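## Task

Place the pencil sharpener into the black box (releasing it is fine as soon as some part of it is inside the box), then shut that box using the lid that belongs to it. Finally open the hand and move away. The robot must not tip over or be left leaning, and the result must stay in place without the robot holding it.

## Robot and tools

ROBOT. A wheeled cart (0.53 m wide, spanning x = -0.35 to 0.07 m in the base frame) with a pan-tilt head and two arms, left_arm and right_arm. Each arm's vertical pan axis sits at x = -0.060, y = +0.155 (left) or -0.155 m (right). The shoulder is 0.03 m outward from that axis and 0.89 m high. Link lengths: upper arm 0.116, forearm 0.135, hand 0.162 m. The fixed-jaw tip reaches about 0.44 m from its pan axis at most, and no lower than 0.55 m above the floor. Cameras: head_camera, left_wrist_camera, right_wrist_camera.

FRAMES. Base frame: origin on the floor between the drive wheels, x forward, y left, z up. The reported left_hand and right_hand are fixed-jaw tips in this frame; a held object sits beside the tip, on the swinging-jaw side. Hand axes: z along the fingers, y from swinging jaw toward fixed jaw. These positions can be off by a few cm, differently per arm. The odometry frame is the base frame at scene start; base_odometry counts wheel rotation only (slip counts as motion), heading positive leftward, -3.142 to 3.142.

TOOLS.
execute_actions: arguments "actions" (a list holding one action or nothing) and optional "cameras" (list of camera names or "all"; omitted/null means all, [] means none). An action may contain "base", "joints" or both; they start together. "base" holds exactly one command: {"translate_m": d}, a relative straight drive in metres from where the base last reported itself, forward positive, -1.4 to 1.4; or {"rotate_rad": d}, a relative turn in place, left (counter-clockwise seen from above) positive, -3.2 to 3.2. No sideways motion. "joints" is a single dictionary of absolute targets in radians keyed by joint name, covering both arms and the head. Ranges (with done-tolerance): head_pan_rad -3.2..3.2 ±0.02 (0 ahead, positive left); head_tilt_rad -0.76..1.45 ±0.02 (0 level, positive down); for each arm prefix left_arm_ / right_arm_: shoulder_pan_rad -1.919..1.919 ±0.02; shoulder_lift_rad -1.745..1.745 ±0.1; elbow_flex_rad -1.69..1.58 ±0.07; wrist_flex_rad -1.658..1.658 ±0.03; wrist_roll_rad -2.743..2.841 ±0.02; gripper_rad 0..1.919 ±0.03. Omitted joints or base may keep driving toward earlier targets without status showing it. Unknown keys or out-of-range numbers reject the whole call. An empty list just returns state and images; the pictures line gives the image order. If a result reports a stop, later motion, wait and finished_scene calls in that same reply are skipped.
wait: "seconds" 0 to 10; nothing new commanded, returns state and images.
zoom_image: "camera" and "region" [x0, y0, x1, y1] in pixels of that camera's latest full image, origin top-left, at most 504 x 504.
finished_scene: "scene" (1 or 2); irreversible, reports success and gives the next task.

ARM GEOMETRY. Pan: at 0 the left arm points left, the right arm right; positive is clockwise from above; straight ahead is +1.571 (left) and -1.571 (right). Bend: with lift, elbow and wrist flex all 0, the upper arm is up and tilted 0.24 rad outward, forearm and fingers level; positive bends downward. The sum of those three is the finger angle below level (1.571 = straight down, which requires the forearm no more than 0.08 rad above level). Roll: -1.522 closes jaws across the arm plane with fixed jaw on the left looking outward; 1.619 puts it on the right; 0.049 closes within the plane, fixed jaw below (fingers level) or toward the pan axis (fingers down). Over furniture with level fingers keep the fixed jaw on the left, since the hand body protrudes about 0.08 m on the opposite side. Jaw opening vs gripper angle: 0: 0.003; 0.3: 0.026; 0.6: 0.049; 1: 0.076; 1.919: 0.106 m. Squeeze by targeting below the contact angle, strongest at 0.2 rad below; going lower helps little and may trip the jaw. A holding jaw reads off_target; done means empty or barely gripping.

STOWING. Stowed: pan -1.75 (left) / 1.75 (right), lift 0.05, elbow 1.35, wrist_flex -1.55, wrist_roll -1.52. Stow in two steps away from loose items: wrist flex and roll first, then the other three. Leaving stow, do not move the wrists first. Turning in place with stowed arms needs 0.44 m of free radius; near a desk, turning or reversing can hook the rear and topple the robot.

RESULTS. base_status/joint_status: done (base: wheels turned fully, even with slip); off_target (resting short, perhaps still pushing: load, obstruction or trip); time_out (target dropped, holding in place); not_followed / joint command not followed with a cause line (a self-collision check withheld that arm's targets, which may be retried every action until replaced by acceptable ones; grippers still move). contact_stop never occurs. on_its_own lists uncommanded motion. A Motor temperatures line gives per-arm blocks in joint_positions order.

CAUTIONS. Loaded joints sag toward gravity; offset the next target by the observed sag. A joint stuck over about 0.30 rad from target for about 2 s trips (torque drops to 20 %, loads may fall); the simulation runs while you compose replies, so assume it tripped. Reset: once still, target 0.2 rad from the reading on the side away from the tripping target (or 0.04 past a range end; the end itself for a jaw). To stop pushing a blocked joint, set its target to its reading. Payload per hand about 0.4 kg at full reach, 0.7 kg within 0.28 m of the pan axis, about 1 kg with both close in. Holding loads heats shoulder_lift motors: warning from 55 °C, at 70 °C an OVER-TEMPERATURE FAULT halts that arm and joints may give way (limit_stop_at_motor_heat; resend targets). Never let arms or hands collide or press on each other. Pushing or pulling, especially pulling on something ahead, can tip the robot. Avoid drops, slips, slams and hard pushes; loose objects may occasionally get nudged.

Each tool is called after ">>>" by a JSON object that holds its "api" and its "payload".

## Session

>>> {"api": "execute_actions", "payload": {"actions": []}}

Scene clock: 0.00 s.
Motor temperatures (°C, as the motors report them): left_arm=[28 29 27 26 27] | right_arm=[27 27 28 30 28]
base_odometry: x=+0.000 y=+0.000 heading=+0.000 (m, m, rad; odometry frame)
base_status: not commanded
joint_positions: head_pan_rad=-0.020 head_tilt_rad=+0.021 left_arm_shoulder_pan_rad=-1.758 left_arm_shoulder_lift_rad=-0.008 left_arm_elbow_flex_rad=+1.321 left_arm_wrist_flex_rad=-1.534 left_arm_wrist_roll_rad=-1.546 left_arm_gripper_rad=+1.920 right_arm_shoulder_pan_rad=+1.744 right_arm_shoulder_lift_rad=+0.006 right_arm_elbow_flex_rad=+1.363 right_arm_wrist_flex_rad=-1.628 right_arm_wrist_roll_rad=-1.542 right_arm_gripper_rad=+1.920
joint_status: not commanded
left_hand: x=-0.3076 y=+0.1001 z=+0.9128 quat_wxyz=(-0.082, -0.623, -0.051, +0.776) (m; base frame)
right_hand: x=-0.3041 y=-0.1202 z=+0.9164 quat_wxyz=(-0.061, +0.607, -0.059, -0.790) (m; base frame)
pictures: head_camera, left_wrist_camera, right_wrist_camera
Images, in order (width x height): head_camera 644x476, left_wrist_camera 644x476, right_wrist_camera 644x476.

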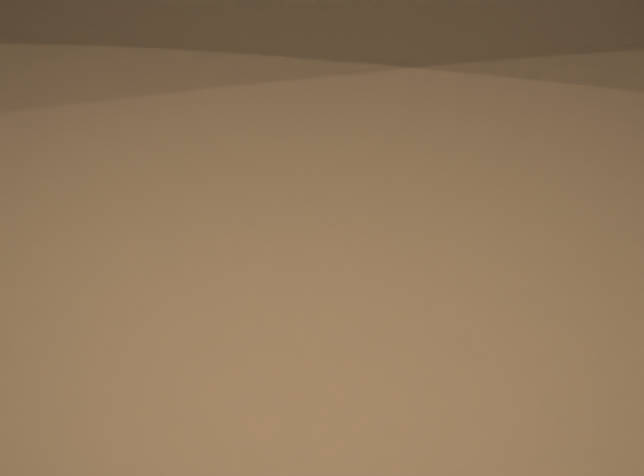

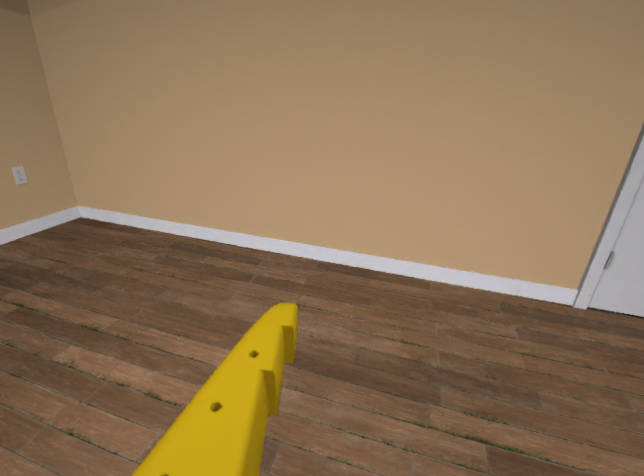

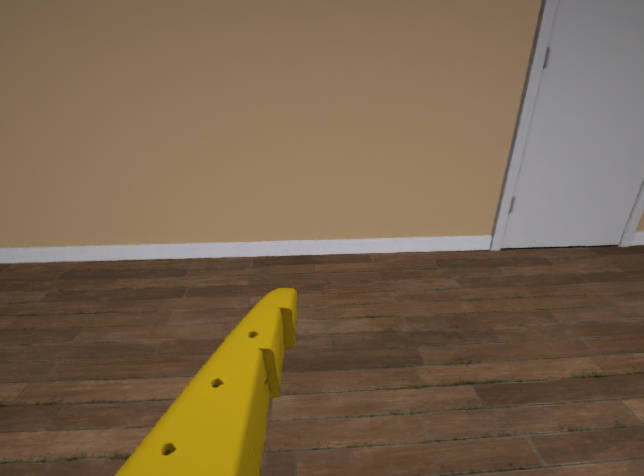

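Similar layout; the desk is probably on the left.

>>> {"api": "execute_actions", "payload": {"actions": [{"joints":{"head_pan_rad":1.5,"head_tilt_rad":0.45}}], "cameras": ["head_camera"]}}

Scene clock: 1.97 s.
Motor temperatures (°C, as the motors report them): left_arm=[28 29 27 26 27] | right_arm=[27 27 28 30 28]
base_odometry: x=+0.000 y=+0.000 heading=+0.000 (m, m, rad; odometry frame)
base_status: not commanded
joint_positions: head_pan_rad=+1.490 head_tilt_rad=+0.443 left_arm_shoulder_pan_rad=-1.758 left_arm_shoulder_lift_rad=-0.008 left_arm_elbow_flex_rad=+1.321 left_arm_wrist_flex_rad=-1.534 left_arm_wrist_roll_rad=-1.546 left_arm_gripper_rad=+1.920 right_arm_shoulder_pan_rad=+1.744 right_arm_shoulder_lift_rad=+0.006 right_arm_elbow_flex_rad=+1.363 right_arm_wrist_flex_rad=-1.628 right_arm_wrist_roll_rad=-1.542 right_arm_gripper_rad=+1.920
joint_status: all done
left_hand: x=-0.3076 y=+0.1001 z=+0.9128 quat_wxyz=(-0.082, -0.623, -0.051, +0.776) (m; base frame)
right_hand: x=-0.3041 y=-0.1202 z=+0.9164 quat_wxyz=(-0.061, +0.607, -0.059, -0.790) (m; base frame)
pictures: head_camera
Images, in order (width x height): head_camera 644x476.

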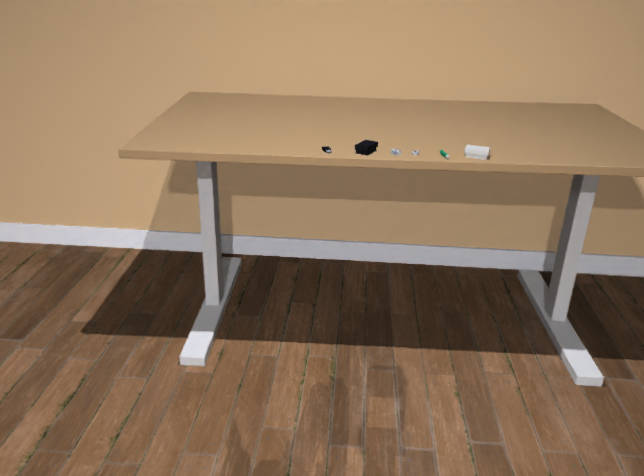

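>>> {"api": "zoom_image", "payload": {"camera": "head_camera", "region": [310, 125, 500, 175]}}

Region (310, 125, 500, 175) of head_camera's 644x476 image, scaled by 2.653; it fills the top 133 rows of this view, and the rest is white.

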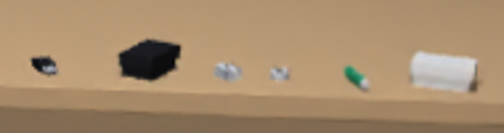

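>>> {"api": "execute_actions", "payload": {"actions": [{"base":{"rotate_rad":1.49},"joints":{"head_pan_rad":-0.05,"head_tilt_rad":0.8}}], "cameras": []}}

>>> {"api": "execute_actions", "payload": {"actions": [{"base":{"translate_m":1.1},"joints":{"left_arm_shoulder_pan_rad":1.0,"left_arm_shoulder_lift_rad":0.1,"left_arm_elbow_flex_rad":-0.1,"right_arm_shoulder_pan_rad":-1.0,"right_arm_shoulder_lift_rad":0.1,"right_arm_elbow_flex_rad":-0.1}}], "cameras": ["head_camera"]}}

Scene clock: 5.07 s.
Motor temperatures (°C, as the motors report them): left_arm=[28 29 27 26 27] | right_arm=[27 27 28 30 28]
base_odometry: x=-0.001 y=+0.000 heading=+1.489 (m, m, rad; odometry frame)
base_status: done
joint_positions: head_pan_rad=-0.040 head_tilt_rad=+0.795 left_arm_shoulder_pan_rad=-1.758 left_arm_shoulder_lift_rad=-0.008 left_arm_elbow_flex_rad=+1.321 left_arm_wrist_flex_rad=-1.534 left_arm_wrist_roll_rad=-1.546 left_arm_gripper_rad=+1.920 right_arm_shoulder_pan_rad=+1.744 right_arm_shoulder_lift_rad=+0.006 right_arm_elbow_flex_rad=+1.363 right_arm_wrist_flex_rad=-1.628 right_arm_wrist_roll_rad=-1.542 right_arm_gripper_rad=+1.920
joint_status: all done
left_hand: x=-0.3076 y=+0.1001 z=+0.9128 quat_wxyz=(-0.082, -0.623, -0.051, +0.776) (m; base frame)
right_hand: x=-0.3041 y=-0.1202 z=+0.9164 quat_wxyz=(-0.061, +0.607, -0.059, -0.790) (m; base frame)
pictures: none
No camera images: the call's "cameras" was empty. Leave "cameras" out to get every camera's image.

Scene clock: 11.33 s.
Motor temperatures (°C, as the motors report them): left_arm=[28 29 27 26 27] | right_arm=[27 27 28 30 28]
base_odometry: x=+0.089 y=+1.096 heading=+1.487 (m, m, rad; odometry frame)
base_status: done
joint_positions: head_pan_rad=-0.040 head_tilt_rad=+0.795 left_arm_shoulder_pan_rad=+0.995 left_arm_shoulder_lift_rad=+0.113 left_arm_elbow_flex_rad=-0.064 left_arm_wrist_flex_rad=-1.534 left_arm_wrist_roll_rad=-1.546 left_arm_gripper_rad=+1.920 right_arm_shoulder_pan_rad=-0.993 right_arm_shoulder_lift_rad=+0.105 right_arm_elbow_flex_rad=-0.062 right_arm_wrist_flex_rad=-1.628 right_arm_wrist_roll_rad=-1.542 right_arm_gripper_rad=+1.920
joint_status: all done
left_hand: x=+0.1201 y=+0.2811 z=+1.1612 quat_wxyz=(+0.954, -0.012, +0.041, +0.295) (m; base frame)
right_hand: x=+0.1139 y=-0.2592 z=+1.1631 quat_wxyz=(+0.961, -0.002, -0.007, -0.275) (m; base frame)
pictures: head_camera
Images, in order (width x height): head_camera 644x476.

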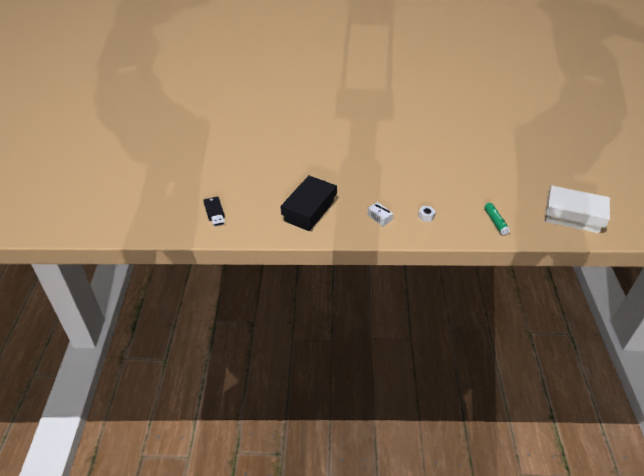

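>>> {"api": "execute_actions", "payload": {"actions": [{"base":{"translate_m":0.285},"joints":{"head_tilt_rad":1.2,"left_arm_wrist_flex_rad":1.5,"right_arm_wrist_flex_rad":1.5,"left_arm_gripper_rad":0.75,"right_arm_gripper_rad":0.55,"left_arm_wrist_roll_rad":-1.48}}], "cameras": ["head_camera"]}}

>>> {"api": "execute_actions", "payload": {"actions": [{"base":{"rotate_rad":-0.30},"joints":{"head_pan_rad":0.25,"left_arm_shoulder_pan_rad":1.85,"left_arm_shoulder_lift_rad":0.58,"left_arm_elbow_flex_rad":-0.62,"left_arm_wrist_flex_rad":1.535}}], "cameras": ["head_camera","left_wrist_camera"]}}

Scene clock: 14.90 s.
Motor temperatures (°C, as the motors report them): left_arm=[28 29 27 26 27] | right_arm=[27 27 28 30 28]
base_odometry: x=+0.113 y=+1.380 heading=+1.485 (m, m, rad; odometry frame)
base_status: done
joint_positions: head_pan_rad=-0.040 head_tilt_rad=+1.195 left_arm_shoulder_pan_rad=+0.995 left_arm_shoulder_lift_rad=+0.118 left_arm_elbow_flex_rad=-0.064 left_arm_wrist_flex_rad=+1.492 left_arm_wrist_roll_rad=-1.491 left_arm_gripper_rad=+0.758 right_arm_shoulder_pan_rad=-0.994 right_arm_shoulder_lift_rad=+0.109 right_arm_elbow_flex_rad=-0.062 right_arm_wrist_flex_rad=+1.493 right_arm_wrist_roll_rad=-1.542 right_arm_gripper_rad=+0.560
joint_status: all done
left_hand: x=+0.1118 y=+0.2757 z=+0.8399 quat_wxyz=(+0.012, -0.299, +0.954, +0.003) (m; base frame)
right_hand: x=+0.1206 y=-0.2632 z=+0.8413 quat_wxyz=(+0.015, +0.294, +0.956, -0.004) (m; base frame)
pictures: head_camera
Images, in order (width x height): head_camera 644x476.

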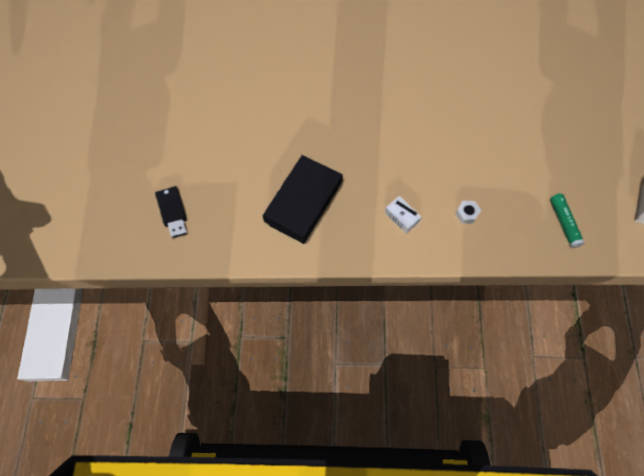

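Scene clock: 16.27 s.
Motor temperatures (°C, as the motors report them): left_arm=[28 29 27 26 27] | right_arm=[27 27 29 30 28]
base_odometry: x=+0.113 y=+1.380 heading=+1.186 (m, m, rad; odometry frame)
base_status: done
joint_positions: head_pan_rad=+0.240 head_tilt_rad=+1.195 left_arm_shoulder_pan_rad=+1.843 left_arm_shoulder_lift_rad=+0.601 left_arm_elbow_flex_rad=-0.584 left_arm_wrist_flex_rad=+1.528 left_arm_wrist_roll_rad=-1.491 left_arm_gripper_rad=+0.758 right_arm_shoulder_pan_rad=-0.994 right_arm_shoulder_lift_rad=+0.109 right_arm_elbow_flex_rad=-0.062 right_arm_wrist_flex_rad=+1.493 right_arm_wrist_roll_rad=-1.542 right_arm_gripper_rad=+0.560
joint_status: all done
left_hand: x=+0.1884 y=+0.0936 z=+0.8134 quat_wxyz=(+0.013, +0.120, +0.993, -0.002) (m; base frame)
right_hand: x=+0.1206 y=-0.2632 z=+0.8413 quat_wxyz=(+0.015, +0.294, +0.956, -0.004) (m; base frame)
pictures: head_camera, left_wrist_camera
Images, in order (width x height): head_camera 644x476, left_wrist_camera 644x476.

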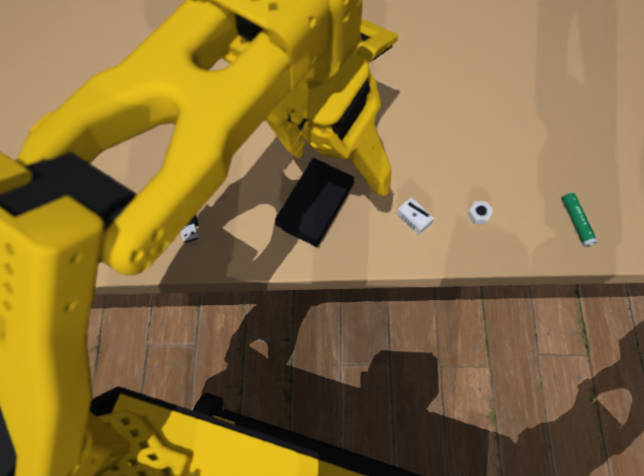

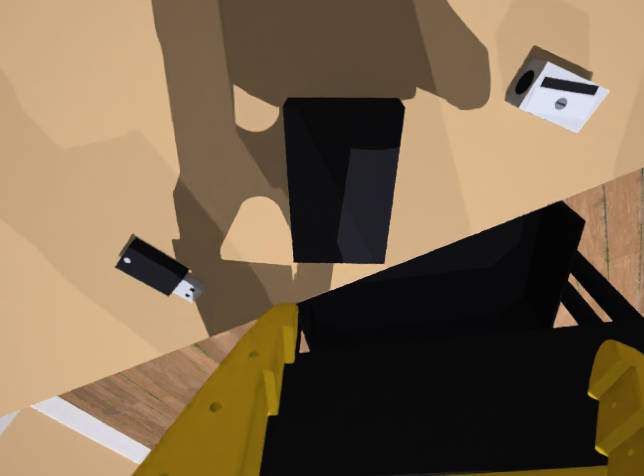

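>>> {"api": "execute_actions", "payload": {"actions": [{"joints":{"left_arm_shoulder_pan_rad":1.768,"left_arm_elbow_flex_rad":-0.30,"left_arm_wrist_flex_rad":1.258,"left_arm_wrist_roll_rad":-1.62}}], "cameras": ["head_camera","left_wrist_camera"]}}

Scene clock: 17.83 s.
Motor temperatures (°C, as the motors report them): left_arm=[28 29 27 26 27] | right_arm=[27 27 29 30 28]
base_odometry: x=+0.113 y=+1.380 heading=+1.186 (m, m, rad; odometry frame)
base_status: not commanded
joint_positions: head_pan_rad=+0.240 head_tilt_rad=+1.195 left_arm_shoulder_pan_rad=+1.774 left_arm_shoulder_lift_rad=+0.601 left_arm_elbow_flex_rad=-0.297 left_arm_wrist_flex_rad=+1.265 left_arm_wrist_roll_rad=-1.609 left_arm_gripper_rad=+0.758 right_arm_shoulder_pan_rad=-0.994 right_arm_shoulder_lift_rad=+0.109 right_arm_elbow_flex_rad=-0.062 right_arm_wrist_flex_rad=+1.493 right_arm_wrist_roll_rad=-1.542 right_arm_gripper_rad=+0.560
joint_status: all done
left_hand: x=+0.1845 y=+0.1124 z=+0.7751 quat_wxyz=(+0.001, +0.145, +0.989, +0.000) (m; base frame)
right_hand: x=+0.1206 y=-0.2632 z=+0.8413 quat_wxyz=(+0.015, +0.294, +0.956, -0.004) (m; base frame)
pictures: head_camera, left_wrist_camera
Images, in order (width x height): head_camera 644x476, left_wrist_camera 644x476.

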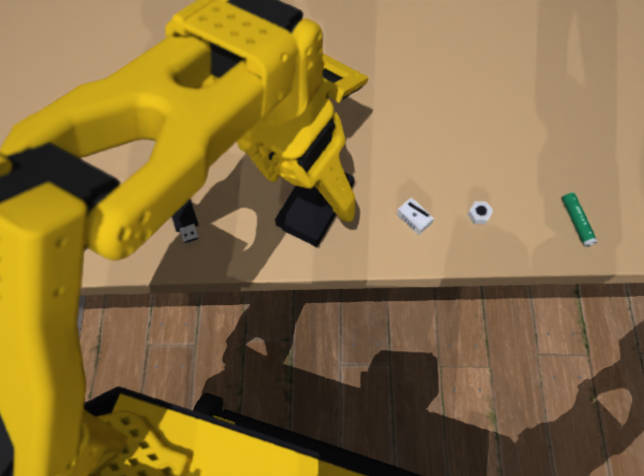

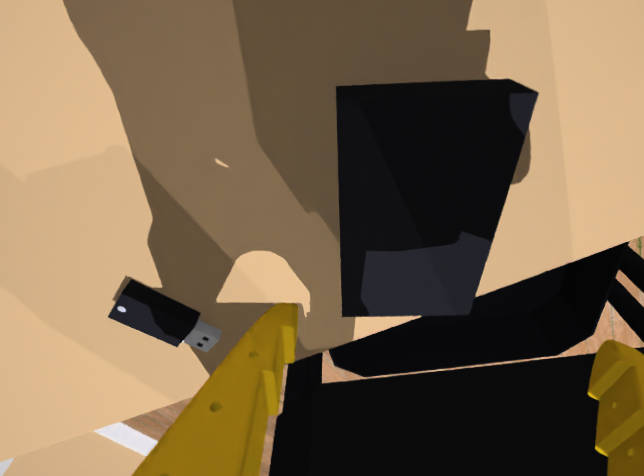

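>>> {"api": "execute_actions", "payload": {"actions": [{"joints":{"left_arm_shoulder_pan_rad":1.797,"left_arm_shoulder_lift_rad":0.73,"left_arm_elbow_flex_rad":-0.368,"left_arm_wrist_flex_rad":1.144}}], "cameras": ["left_wrist_camera"]}}

Scene clock: 18.97 s.
Motor temperatures (°C, as the motors report them): left_arm=[28 29 27 26 27] | right_arm=[27 27 29 30 28]
base_odometry: x=+0.113 y=+1.380 heading=+1.186 (m, m, rad; odometry frame)
base_status: not commanded
joint_positions: head_pan_rad=+0.240 head_tilt_rad=+1.195 left_arm_shoulder_pan_rad=+1.791 left_arm_shoulder_lift_rad=+0.751 left_arm_elbow_flex_rad=-0.334 left_arm_wrist_flex_rad=+1.152 left_arm_wrist_roll_rad=-1.609 left_arm_gripper_rad=+0.758 right_arm_shoulder_pan_rad=-0.994 right_arm_shoulder_lift_rad=+0.109 right_arm_elbow_flex_rad=-0.062 right_arm_wrist_flex_rad=+1.493 right_arm_wrist_roll_rad=-1.542 right_arm_gripper_rad=+0.560
joint_status: all done
left_hand: x=+0.1893 y=+0.1070 z=+0.7467 quat_wxyz=(+0.001, +0.153, +0.988, +0.000) (m; base frame)
right_hand: x=+0.1206 y=-0.2632 z=+0.8413 quat_wxyz=(+0.015, +0.294, +0.956, -0.004) (m; base frame)
pictures: left_wrist_camera
Images, in order (width x height): left_wrist_camera 644x476.

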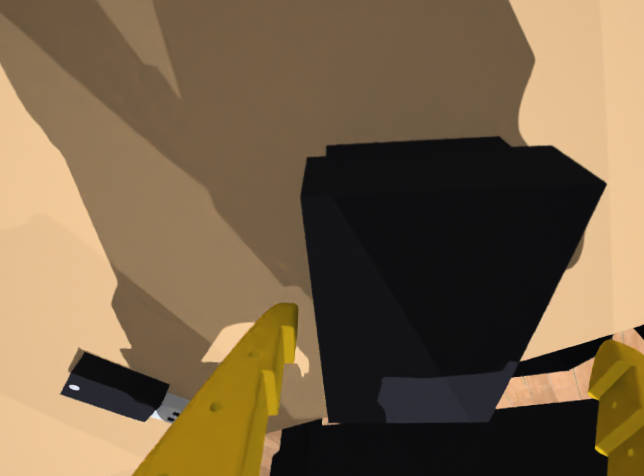

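>>> {"api": "execute_actions", "payload": {"actions": [{"joints":{"left_arm_elbow_flex_rad":-0.398,"left_arm_wrist_flex_rad":1.19,"left_arm_gripper_rad":0.55}}], "cameras": []}}

>>> {"api": "execute_actions", "payload": {"actions": [{"joints":{"left_arm_gripper_rad":0.27}}], "cameras": ["left_wrist_camera"]}}

Scene clock: 19.97 s.
Motor temperatures (°C, as the motors report them): left_arm=[28 29 27 26 27] | right_arm=[27 27 29 30 28]
base_odometry: x=+0.113 y=+1.380 heading=+1.186 (m, m, rad; odometry frame)
base_status: not commanded
joint_positions: head_pan_rad=+0.240 head_tilt_rad=+1.195 left_arm_shoulder_pan_rad=+1.791 left_arm_shoulder_lift_rad=+0.753 left_arm_elbow_flex_rad=-0.363 left_arm_wrist_flex_rad=+1.183 left_arm_wrist_roll_rad=-1.609 left_arm_gripper_rad=+0.559 right_arm_shoulder_pan_rad=-0.994 right_arm_shoulder_lift_rad=+0.109 right_arm_elbow_flex_rad=-0.062 right_arm_wrist_flex_rad=+1.493 right_arm_wrist_roll_rad=-1.542 right_arm_gripper_rad=+0.560
joint_status: all done
left_hand: x=+0.1903 y=+0.1068 z=+0.7500 quat_wxyz=(-0.001, +0.153, +0.988, +0.000) (m; base frame)
right_hand: x=+0.1206 y=-0.2632 z=+0.8413 quat_wxyz=(+0.015, +0.294, +0.956, -0.004) (m; base frame)
pictures: none
No camera images: the call's "cameras" was empty. Leave "cameras" out to get every camera's image.

Scene clock: 20.63 s.
Motor temperatures (°C, as the motors report them): left_arm=[28 29 27 26 27] | right_arm=[27 27 29 30 28]
base_odometry: x=+0.113 y=+1.380 heading=+1.186 (m, m, rad; odometry frame)
base_status: not commanded
joint_positions: head_pan_rad=+0.240 head_tilt_rad=+1.195 left_arm_shoulder_pan_rad=+1.791 left_arm_shoulder_lift_rad=+0.753 left_arm_elbow_flex_rad=-0.363 left_arm_wrist_flex_rad=+1.183 left_arm_wrist_roll_rad=-1.609 left_arm_gripper_rad=+0.440 right_arm_shoulder_pan_rad=-0.994 right_arm_shoulder_lift_rad=+0.109 right_arm_elbow_flex_rad=-0.062 right_arm_wrist_flex_rad=+1.493 right_arm_wrist_roll_rad=-1.542 right_arm_gripper_rad=+0.560
joint_status: left_arm_gripper_rad off_target (ended at +0.440, target +0.270)
left_hand: x=+0.1903 y=+0.1068 z=+0.7500 quat_wxyz=(-0.001, +0.153, +0.988, +0.000) (m; base frame)
right_hand: x=+0.1206 y=-0.2632 z=+0.8413 quat_wxyz=(+0.015, +0.294, +0.956, -0.004) (m; base frame)
pictures: left_wrist_camera
Images, in order (width x height): left_wrist_camera 644x476.

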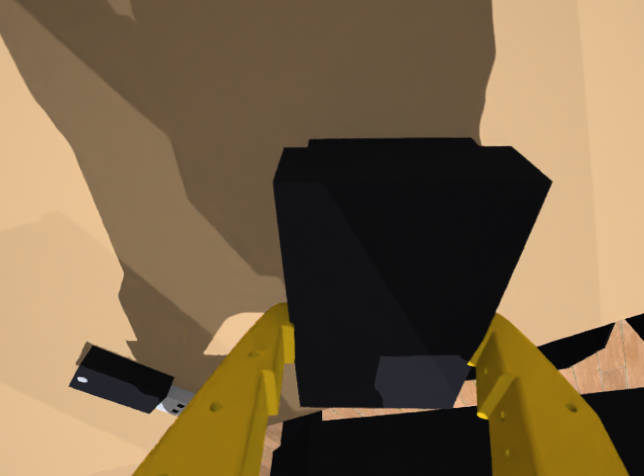

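>>> {"api": "execute_actions", "payload": {"actions": [{"joints":{"left_arm_shoulder_lift_rad":0.583,"left_arm_elbow_flex_rad":-0.505,"left_arm_wrist_flex_rad":1.415}}], "cameras": ["head_camera","left_wrist_camera"]}}

Scene clock: 21.70 s.
Motor temperatures (°C, as the motors report them): left_arm=[28 29 27 26 27] | right_arm=[27 27 29 30 28]
base_odometry: x=+0.113 y=+1.380 heading=+1.186 (m, m, rad; odometry frame)
base_status: not commanded
joint_positions: head_pan_rad=+0.240 head_tilt_rad=+1.195 left_arm_shoulder_pan_rad=+1.791 left_arm_shoulder_lift_rad=+0.638 left_arm_elbow_flex_rad=-0.470 left_arm_wrist_flex_rad=+1.408 left_arm_wrist_roll_rad=-1.609 left_arm_gripper_rad=+0.440 right_arm_shoulder_pan_rad=-0.994 right_arm_shoulder_lift_rad=+0.109 right_arm_elbow_flex_rad=-0.062 right_arm_wrist_flex_rad=+1.493 right_arm_wrist_roll_rad=-1.542 right_arm_gripper_rad=+0.560
joint_status: all done
left_hand: x=+0.1891 y=+0.1071 z=+0.7899 quat_wxyz=(-0.002, +0.153, +0.988, +0.000) (m; base frame)
right_hand: x=+0.1206 y=-0.2632 z=+0.8413 quat_wxyz=(+0.015, +0.294, +0.956, -0.004) (m; base frame)
pictures: head_camera, left_wrist_camera
Images, in order (width x height): head_camera 644x476, left_wrist_camera 644x476.

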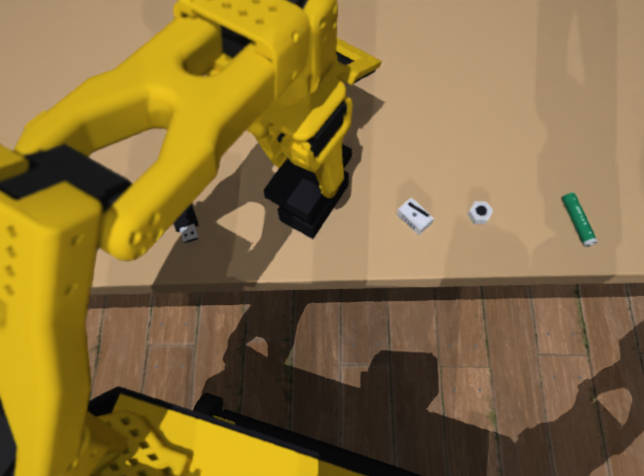

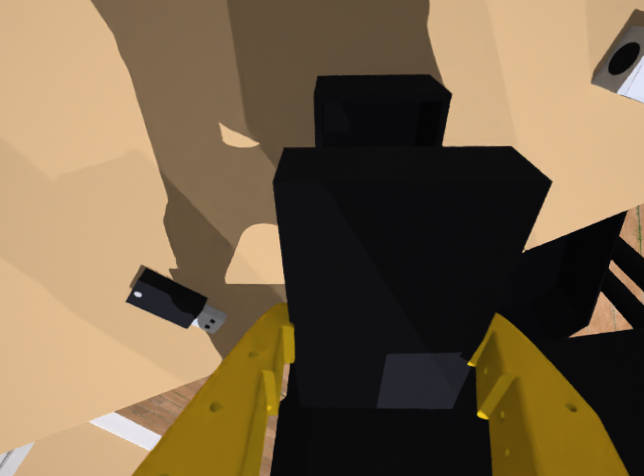

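>>> {"api": "execute_actions", "payload": {"actions": [{"base":{"rotate_rad":0.81},"joints":{"head_pan_rad":-0.5,"left_arm_shoulder_pan_rad":1.15,"right_arm_shoulder_pan_rad":-1.735,"right_arm_shoulder_lift_rad":0.15,"right_arm_elbow_flex_rad":0.17,"right_arm_wrist_flex_rad":1.234,"right_arm_wrist_roll_rad":-1.18,"right_arm_gripper_rad":0.5}}], "cameras": ["head_camera","right_wrist_camera"]}}

Scene clock: 24.40 s.
Motor temperatures (°C, as the motors report them): left_arm=[28 29 27 26 27] | right_arm=[27 27 29 30 28]
base_odometry: x=+0.113 y=+1.380 heading=+1.995 (m, m, rad; odometry frame)
base_status: done
joint_positions: head_pan_rad=-0.490 head_tilt_rad=+1.195 left_arm_shoulder_pan_rad=+1.155 left_arm_shoulder_lift_rad=+0.638 left_arm_elbow_flex_rad=-0.470 left_arm_wrist_flex_rad=+1.408 left_arm_wrist_roll_rad=-1.609 left_arm_gripper_rad=+0.440 right_arm_shoulder_pan_rad=-1.728 right_arm_shoulder_lift_rad=+0.154 right_arm_elbow_flex_rad=+0.169 right_arm_wrist_flex_rad=+1.240 right_arm_wrist_roll_rad=-1.188 right_arm_gripper_rad=+0.510
joint_status: all done
left_hand: x=+0.1687 y=+0.2645 z=+0.7899 quat_wxyz=(-0.002, -0.164, +0.986, -0.001) (m; base frame)
right_hand: x=+0.1397 y=-0.1161 z=+0.8025 quat_wxyz=(+0.004, -0.243, +0.970, +0.000) (m; base frame)
pictures: head_camera, right_wrist_camera
Images, in order (width x height): head_camera 644x476, right_wrist_camera 644x476.

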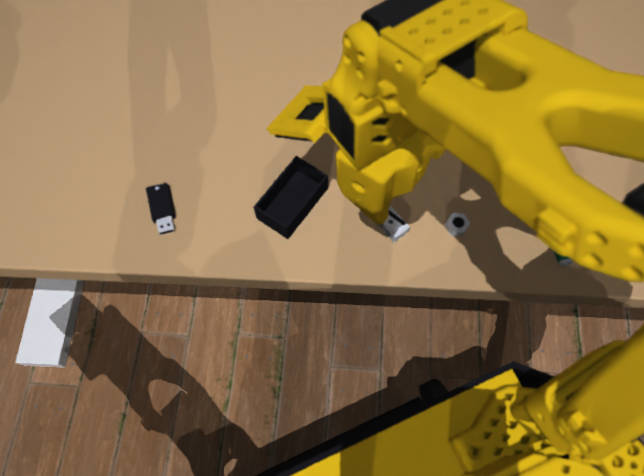

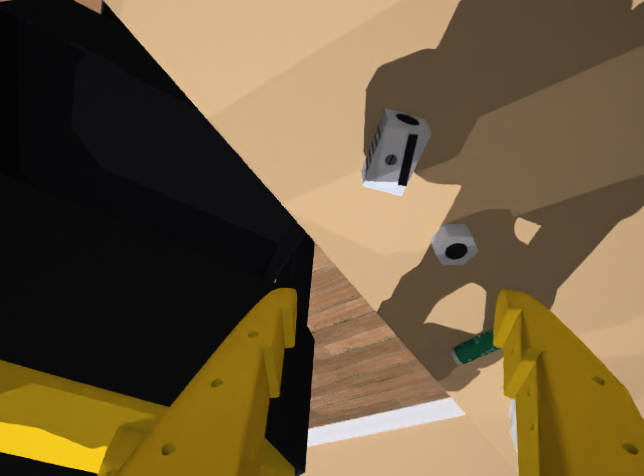

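>>> {"api": "execute_actions", "payload": {"actions": [{"joints":{"right_arm_shoulder_pan_rad":-1.706,"right_arm_shoulder_lift_rad":0.44,"right_arm_elbow_flex_rad":0.0,"right_arm_wrist_flex_rad":1.079,"right_arm_wrist_roll_rad":-1.42}}], "cameras": ["head_camera","right_wrist_camera"]}}

Scene clock: 26.23 s.
Motor temperatures (°C, as the motors report them): left_arm=[28 29 27 26 27] | right_arm=[27 27 29 30 28]
base_odometry: x=+0.113 y=+1.380 heading=+1.995 (m, m, rad; odometry frame)
base_status: not commanded
joint_positions: head_pan_rad=-0.490 head_tilt_rad=+1.195 left_arm_shoulder_pan_rad=+1.155 left_arm_shoulder_lift_rad=+0.638 left_arm_elbow_flex_rad=-0.470 left_arm_wrist_flex_rad=+1.408 left_arm_wrist_roll_rad=-1.609 left_arm_gripper_rad=+0.440 right_arm_shoulder_pan_rad=-1.714 right_arm_shoulder_lift_rad=+0.448 right_arm_elbow_flex_rad=+0.036 right_arm_wrist_flex_rad=+1.085 right_arm_wrist_roll_rad=-1.413 right_arm_gripper_rad=+0.510
joint_status: all done
left_hand: x=+0.1687 y=+0.2645 z=+0.7899 quat_wxyz=(-0.002, -0.164, +0.986, -0.001) (m; base frame)
right_hand: x=+0.1620 y=-0.1153 z=+0.7646 quat_wxyz=(+0.001, -0.126, +0.992, +0.000) (m; base frame)
pictures: head_camera, right_wrist_camera
Images, in order (width x height): head_camera 644x476, right_wrist_camera 644x476.

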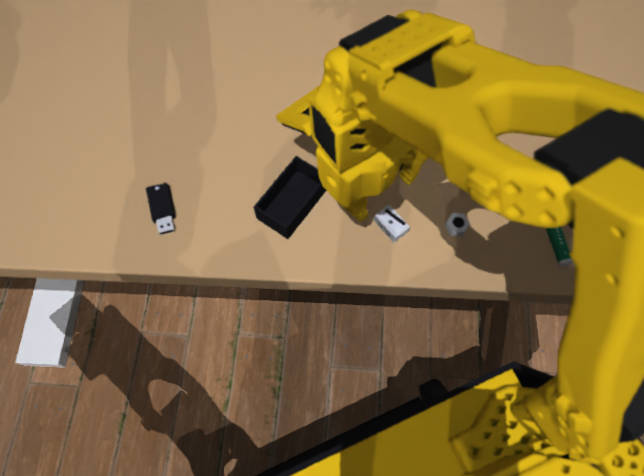

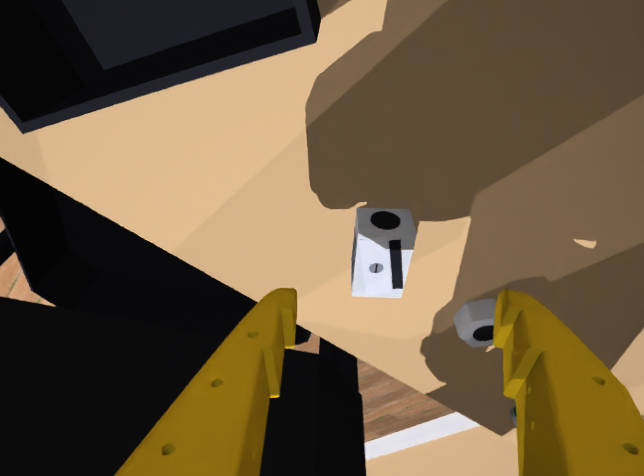

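>>> {"api": "execute_actions", "payload": {"actions": [{"joints":{"right_arm_shoulder_pan_rad":-1.679,"right_arm_shoulder_lift_rad":0.36,"right_arm_elbow_flex_rad":0.203,"right_arm_wrist_flex_rad":0.949}}], "cameras": ["head_camera","right_wrist_camera"]}}

Scene clock: 27.63 s.
Motor temperatures (°C, as the motors report them): left_arm=[28 29 27 26 27] | right_arm=[27 27 29 30 28]
base_odometry: x=+0.113 y=+1.380 heading=+1.995 (m, m, rad; odometry frame)
base_status: not commanded
joint_positions: head_pan_rad=-0.490 head_tilt_rad=+1.195 left_arm_shoulder_pan_rad=+1.155 left_arm_shoulder_lift_rad=+0.638 left_arm_elbow_flex_rad=-0.470 left_arm_wrist_flex_rad=+1.408 left_arm_wrist_roll_rad=-1.609 left_arm_gripper_rad=+0.440 right_arm_shoulder_pan_rad=-1.688 right_arm_shoulder_lift_rad=+0.410 right_arm_elbow_flex_rad=+0.203 right_arm_wrist_flex_rad=+0.955 right_arm_wrist_roll_rad=-1.413 right_arm_gripper_rad=+0.510
joint_status: all done
left_hand: x=+0.1687 y=+0.2645 z=+0.7899 quat_wxyz=(-0.002, -0.164, +0.986, -0.001) (m; base frame)
right_hand: x=+0.1514 y=-0.1225 z=+0.7522 quat_wxyz=(+0.002, -0.113, +0.994, +0.000) (m; base frame)
pictures: head_camera, right_wrist_camera
Images, in order (width x height): head_camera 644x476, right_wrist_camera 644x476.

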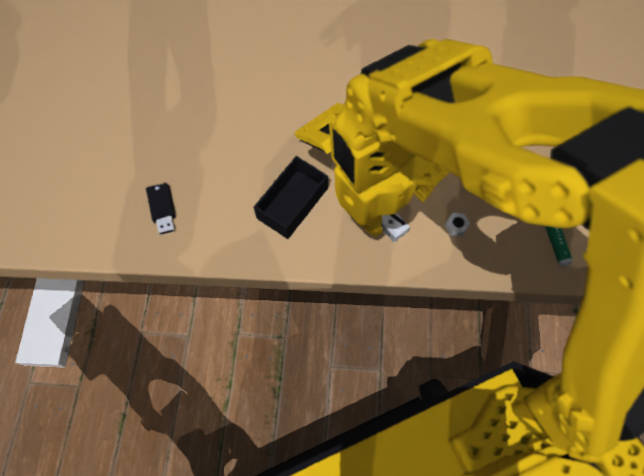

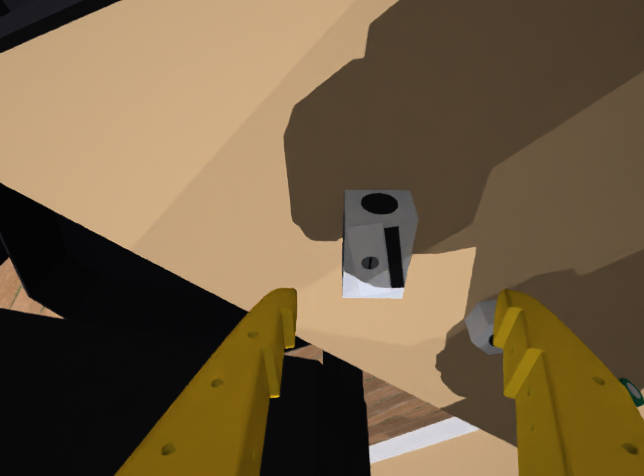

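>>> {"api": "execute_actions", "payload": {"actions": [{"joints":{"right_arm_shoulder_lift_rad":0.505,"right_arm_wrist_flex_rad":0.846,"right_arm_gripper_rad":0.42}}], "cameras": ["right_wrist_camera"]}}

Scene clock: 28.53 s.
Motor temperatures (°C, as the motors report them): left_arm=[28 29 27 26 27] | right_arm=[27 27 29 30 28]
base_odometry: x=+0.113 y=+1.380 heading=+1.995 (m, m, rad; odometry frame)
base_status: not commanded
joint_positions: head_pan_rad=-0.490 head_tilt_rad=+1.195 left_arm_shoulder_pan_rad=+1.155 left_arm_shoulder_lift_rad=+0.638 left_arm_elbow_flex_rad=-0.470 left_arm_wrist_flex_rad=+1.408 left_arm_wrist_roll_rad=-1.609 left_arm_gripper_rad=+0.440 right_arm_shoulder_pan_rad=-1.688 right_arm_shoulder_lift_rad=+0.508 right_arm_elbow_flex_rad=+0.203 right_arm_wrist_flex_rad=+0.855 right_arm_wrist_roll_rad=-1.413 right_arm_gripper_rad=+0.431
joint_status: all done
left_hand: x=+0.1687 y=+0.2645 z=+0.7899 quat_wxyz=(-0.002, -0.164, +0.986, -0.001) (m; base frame)
right_hand: x=+0.1526 y=-0.1223 z=+0.7341 quat_wxyz=(+0.002, -0.113, +0.994, +0.000) (m; base frame)
pictures: right_wrist_camera
Images, in order (width x height): right_wrist_camera 644x476.

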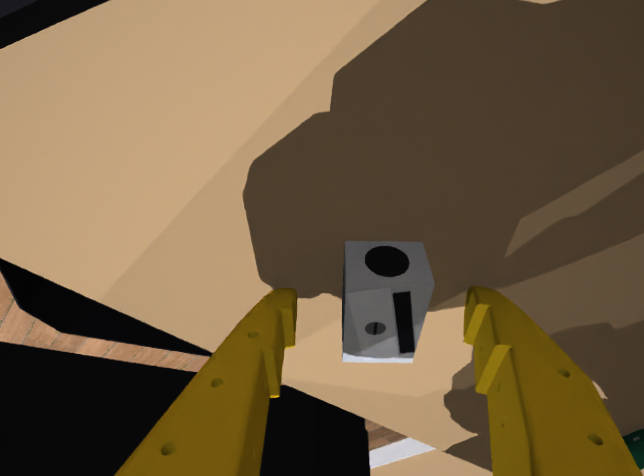

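>>> {"api": "execute_actions", "payload": {"actions": [{"joints":{"right_arm_shoulder_lift_rad":0.49,"right_arm_gripper_rad":0.0}}], "cameras": ["right_wrist_camera"]}}

Scene clock: 29.40 s.
Motor temperatures (°C, as the motors report them): left_arm=[28 29 27 26 27] | right_arm=[27 27 29 30 28]
base_odometry: x=+0.113 y=+1.380 heading=+1.995 (m, m, rad; odometry frame)
base_status: not commanded
joint_positions: head_pan_rad=-0.490 head_tilt_rad=+1.195 left_arm_shoulder_pan_rad=+1.155 left_arm_shoulder_lift_rad=+0.638 left_arm_elbow_flex_rad=-0.470 left_arm_wrist_flex_rad=+1.408 left_arm_wrist_roll_rad=-1.609 left_arm_gripper_rad=+0.440 right_arm_shoulder_pan_rad=-1.682 right_arm_shoulder_lift_rad=+0.508 right_arm_elbow_flex_rad=+0.203 right_arm_wrist_flex_rad=+0.852 right_arm_wrist_roll_rad=-1.413 right_arm_gripper_rad=+0.162
joint_status: right_arm_gripper_rad off_target (ended at +0.162, target +0.000); the others done
left_hand: x=+0.1687 y=+0.2645 z=+0.7899 quat_wxyz=(-0.002, -0.164, +0.986, -0.001) (m; base frame)
right_hand: x=+0.1532 y=-0.1236 z=+0.7341 quat_wxyz=(+0.004, -0.110, +0.994, +0.000) (m; base frame)
pictures: right_wrist_camera
Images, in order (width x height): right_wrist_camera 644x476.

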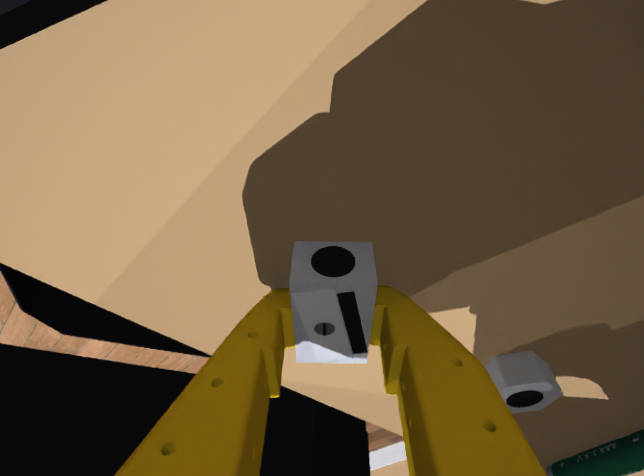

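>>> {"api": "execute_actions", "payload": {"actions": []}}

Scene clock: 30.07 s.
Motor temperatures (°C, as the motors report them): left_arm=[28 29 27 26 27] | right_arm=[27 27 29 30 28]
base_odometry: x=+0.113 y=+1.380 heading=+1.995 (m, m, rad; odometry frame)
base_status: not commanded
joint_positions: head_pan_rad=-0.490 head_tilt_rad=+1.195 left_arm_shoulder_pan_rad=+1.155 left_arm_shoulder_lift_rad=+0.638 left_arm_elbow_flex_rad=-0.470 left_arm_wrist_flex_rad=+1.408 left_arm_wrist_roll_rad=-1.609 left_arm_gripper_rad=+0.440 right_arm_shoulder_pan_rad=-1.682 right_arm_shoulder_lift_rad=+0.508 right_arm_elbow_flex_rad=+0.203 right_arm_wrist_flex_rad=+0.852 right_arm_wrist_roll_rad=-1.413 right_arm_gripper_rad=+0.162
joint_status: right_arm_gripper_rad off_target (ended at +0.162, target +0.000); the others done
left_hand: x=+0.1687 y=+0.2645 z=+0.7899 quat_wxyz=(-0.002, -0.164, +0.986, -0.001) (m; base frame)
right_hand: x=+0.1532 y=-0.1236 z=+0.7341 quat_wxyz=(+0.004, -0.110, +0.994, +0.000) (m; base frame)
pictures: head_camera, left_wrist_camera, right_wrist_camera
Images, in order (width x height): head_camera 644x476, left_wrist_camera 644x476, right_wrist_camera 644x476.

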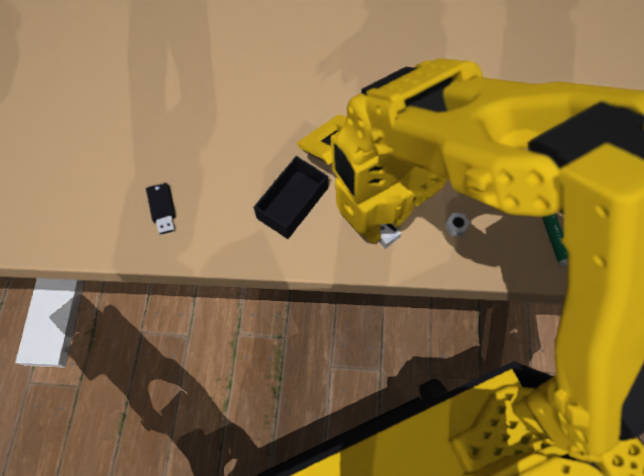

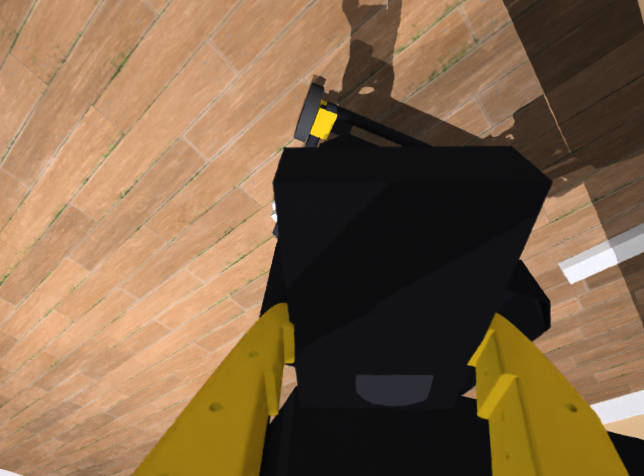

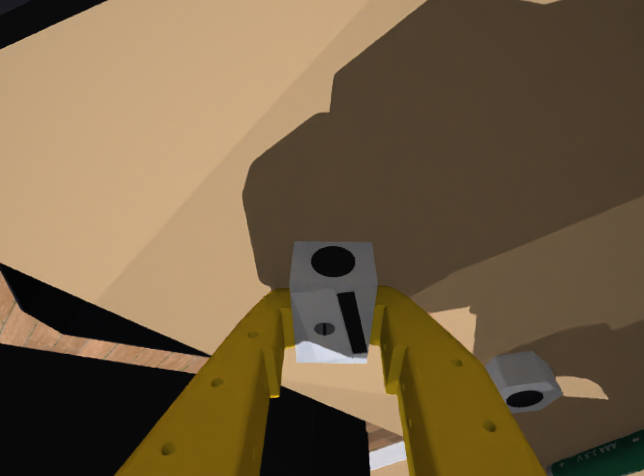

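>>> {"api": "execute_actions", "payload": {"actions": [{"joints":{"right_arm_elbow_flex_rad":-0.29,"right_arm_wrist_flex_rad":1.32}}], "cameras": ["right_wrist_camera"]}}

>>> {"api": "execute_actions", "payload": {"actions": [{"joints":{"right_arm_shoulder_pan_rad":-1.915,"right_arm_shoulder_lift_rad":0.85,"right_arm_elbow_flex_rad":-0.97,"right_arm_wrist_flex_rad":1.64,"right_arm_wrist_roll_rad":0.13}}], "cameras": ["head_camera","right_wrist_camera"]}}

Scene clock: 32.87 s.
Motor temperatures (°C, as the motors report them): left_arm=[28 29 27 26 27] | right_arm=[27 27 29 30 28]
base_odometry: x=+0.113 y=+1.380 heading=+1.995 (m, m, rad; odometry frame)
base_status: not commanded
joint_positions: head_pan_rad=-0.490 head_tilt_rad=+1.195 left_arm_shoulder_pan_rad=+1.155 left_arm_shoulder_lift_rad=+0.638 left_arm_elbow_flex_rad=-0.470 left_arm_wrist_flex_rad=+1.408 left_arm_wrist_roll_rad=-1.609 left_arm_gripper_rad=+0.440 right_arm_shoulder_pan_rad=-1.682 right_arm_shoulder_lift_rad=+0.508 right_arm_elbow_flex_rad=-0.253 right_arm_wrist_flex_rad=+1.314 right_arm_wrist_roll_rad=-1.413 right_arm_gripper_rad=+0.162
joint_status: all done
left_hand: x=+0.1687 y=+0.2645 z=+0.7899 quat_wxyz=(-0.002, -0.164, +0.986, -0.001) (m; base frame)
right_hand: x=+0.1783 y=-0.1208 z=+0.7892 quat_wxyz=(+0.001, -0.110, +0.994, +0.000) (m; base frame)
pictures: right_wrist_camera
Images, in order (width x height): right_wrist_camera 644x476.

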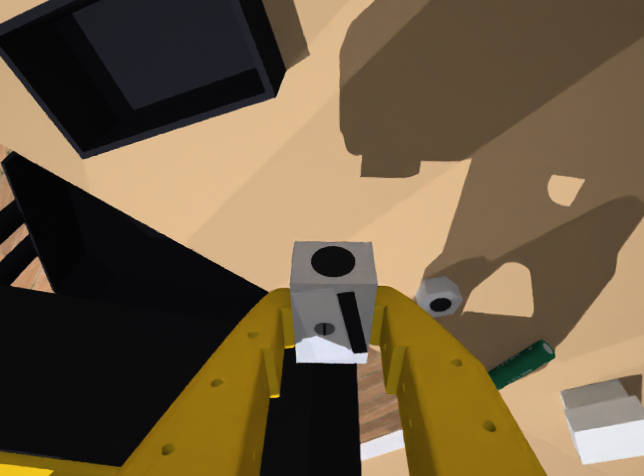

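Scene clock: 34.83 s.
Motor temperatures (°C, as the motors report them): left_arm=[28 29 27 26 27] | right_arm=[27 27 29 30 28]
base_odometry: x=+0.113 y=+1.380 heading=+1.995 (m, m, rad; odometry frame)
base_status: not commanded
joint_positions: head_pan_rad=-0.490 head_tilt_rad=+1.195 left_arm_shoulder_pan_rad=+1.155 left_arm_shoulder_lift_rad=+0.638 left_arm_elbow_flex_rad=-0.470 left_arm_wrist_flex_rad=+1.408 left_arm_wrist_roll_rad=-1.609 left_arm_gripper_rad=+0.440 right_arm_shoulder_pan_rad=-1.907 right_arm_shoulder_lift_rad=+0.864 right_arm_elbow_flex_rad=-0.931 right_arm_wrist_flex_rad=+1.627 right_arm_wrist_roll_rad=+0.122 right_arm_gripper_rad=+0.162
joint_status: all done
joint sent to its limit — the command would take right_arm_wrist_flex_rad past its upper limit, so that joint was sent only as far as its limit.
left_hand: x=+0.1687 y=+0.2645 z=+0.7899 quat_wxyz=(-0.002, -0.164, +0.986, -0.001) (m; base frame)
right_hand: x=+0.1880 y=-0.0694 z=+0.7994 quat_wxyz=(+0.004, -0.836, +0.548, -0.003) (m; base frame)
pictures: head_camera, right_wrist_camera
Images, in order (width x height): head_camera 644x476, right_wrist_camera 644x476.

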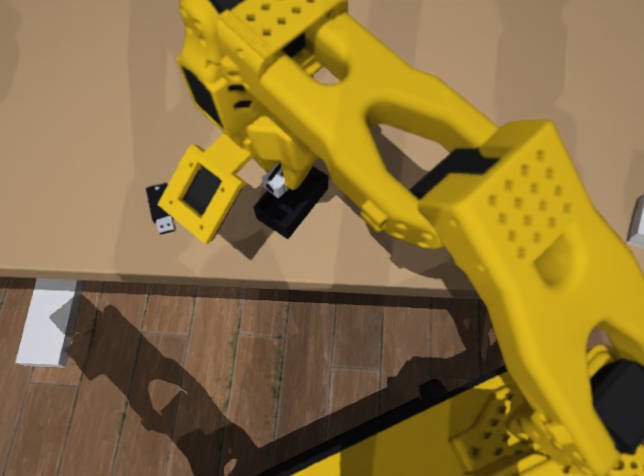

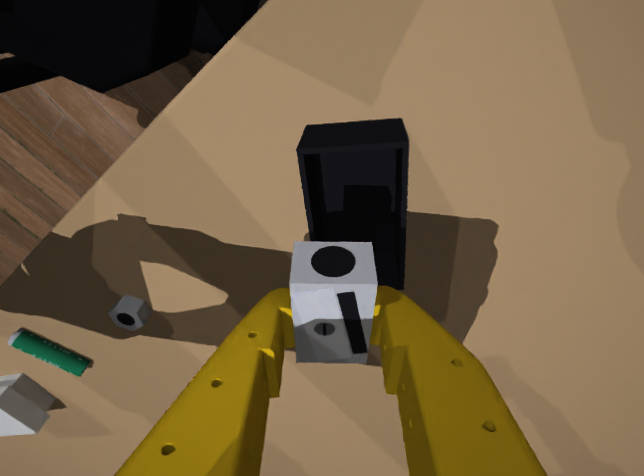

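>>> {"api": "execute_actions", "payload": {"actions": [{"joints":{"right_arm_shoulder_pan_rad":-1.845,"right_arm_shoulder_lift_rad":0.923,"right_arm_elbow_flex_rad":-0.831,"right_arm_wrist_flex_rad":1.455,"right_arm_wrist_roll_rad":0.22}}], "cameras": ["head_camera","right_wrist_camera"]}}

Scene clock: 36.20 s.
Motor temperatures (°C, as the motors report them): left_arm=[28 29 27 26 27] | right_arm=[27 27 29 30 28]
base_odometry: x=+0.113 y=+1.380 heading=+1.995 (m, m, rad; odometry frame)
base_status: not commanded
joint_positions: head_pan_rad=-0.490 head_tilt_rad=+1.195 left_arm_shoulder_pan_rad=+1.155 left_arm_shoulder_lift_rad=+0.638 left_arm_elbow_flex_rad=-0.470 left_arm_wrist_flex_rad=+1.408 left_arm_wrist_roll_rad=-1.609 left_arm_gripper_rad=+0.440 right_arm_shoulder_pan_rad=-1.853 right_arm_shoulder_lift_rad=+0.939 right_arm_elbow_flex_rad=-0.831 right_arm_wrist_flex_rad=+1.459 right_arm_wrist_roll_rad=+0.211 right_arm_gripper_rad=+0.162
joint_status: all done
left_hand: x=+0.1687 y=+0.2645 z=+0.7899 quat_wxyz=(-0.002, -0.164, +0.986, -0.001) (m; base frame)
right_hand: x=+0.1952 y=-0.0827 z=+0.7679 quat_wxyz=(+0.001, -0.846, +0.534, -0.001) (m; base frame)
pictures: head_camera, right_wrist_camera
Images, in order (width x height): head_camera 644x476, right_wrist_camera 644x476.

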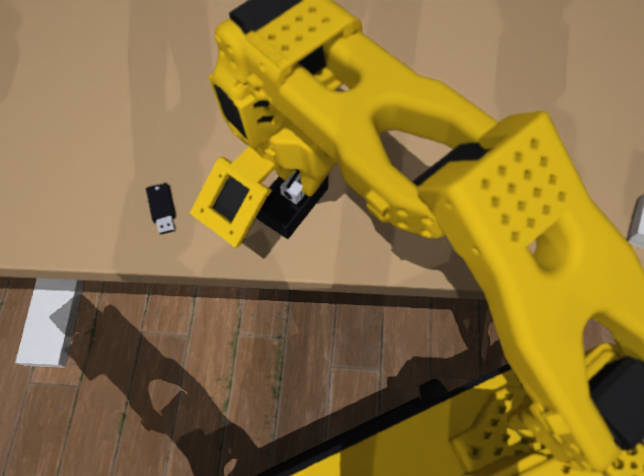

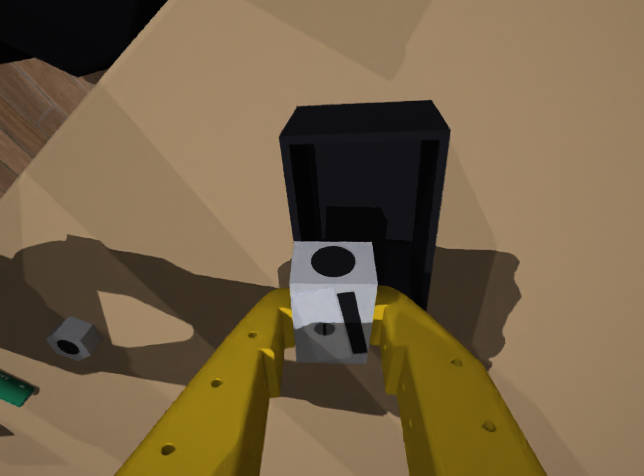

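>>> {"api": "execute_actions", "payload": {"actions": [{"joints":{"right_arm_shoulder_lift_rad":0.955,"right_arm_wrist_flex_rad":1.395}}], "cameras": ["right_wrist_camera"]}}

Scene clock: 37.33 s.
Motor temperatures (°C, as the motors report them): left_arm=[28 29 27 26 27] | right_arm=[27 27 29 30 28]
base_odometry: x=+0.113 y=+1.380 heading=+1.995 (m, m, rad; odometry frame)
base_status: not commanded
joint_positions: head_pan_rad=-0.490 head_tilt_rad=+1.195 left_arm_shoulder_pan_rad=+1.155 left_arm_shoulder_lift_rad=+0.638 left_arm_elbow_flex_rad=-0.470 left_arm_wrist_flex_rad=+1.408 left_arm_wrist_roll_rad=-1.609 left_arm_gripper_rad=+0.440 right_arm_shoulder_pan_rad=-1.853 right_arm_shoulder_lift_rad=+0.970 right_arm_elbow_flex_rad=-0.831 right_arm_wrist_flex_rad=+1.401 right_arm_wrist_roll_rad=+0.211 right_arm_gripper_rad=+0.162
joint_status: all done
left_hand: x=+0.1687 y=+0.2645 z=+0.7899 quat_wxyz=(-0.002, -0.164, +0.986, -0.001) (m; base frame)
right_hand: x=+0.2003 y=-0.0812 z=+0.7604 quat_wxyz=(+0.012, -0.846, +0.533, -0.010) (m; base frame)
pictures: right_wrist_camera
Images, in order (width x height): right_wrist_camera 644x476.

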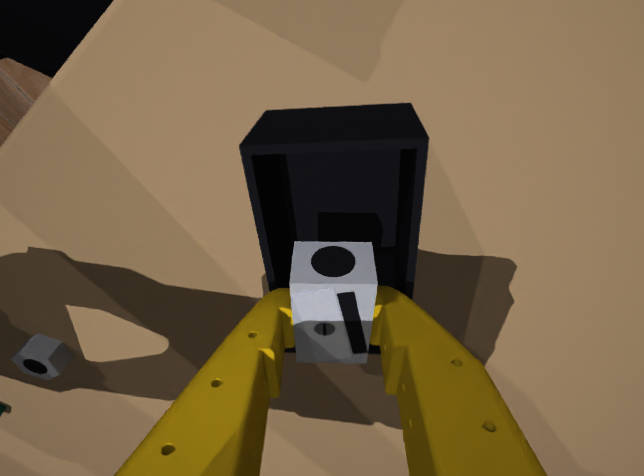

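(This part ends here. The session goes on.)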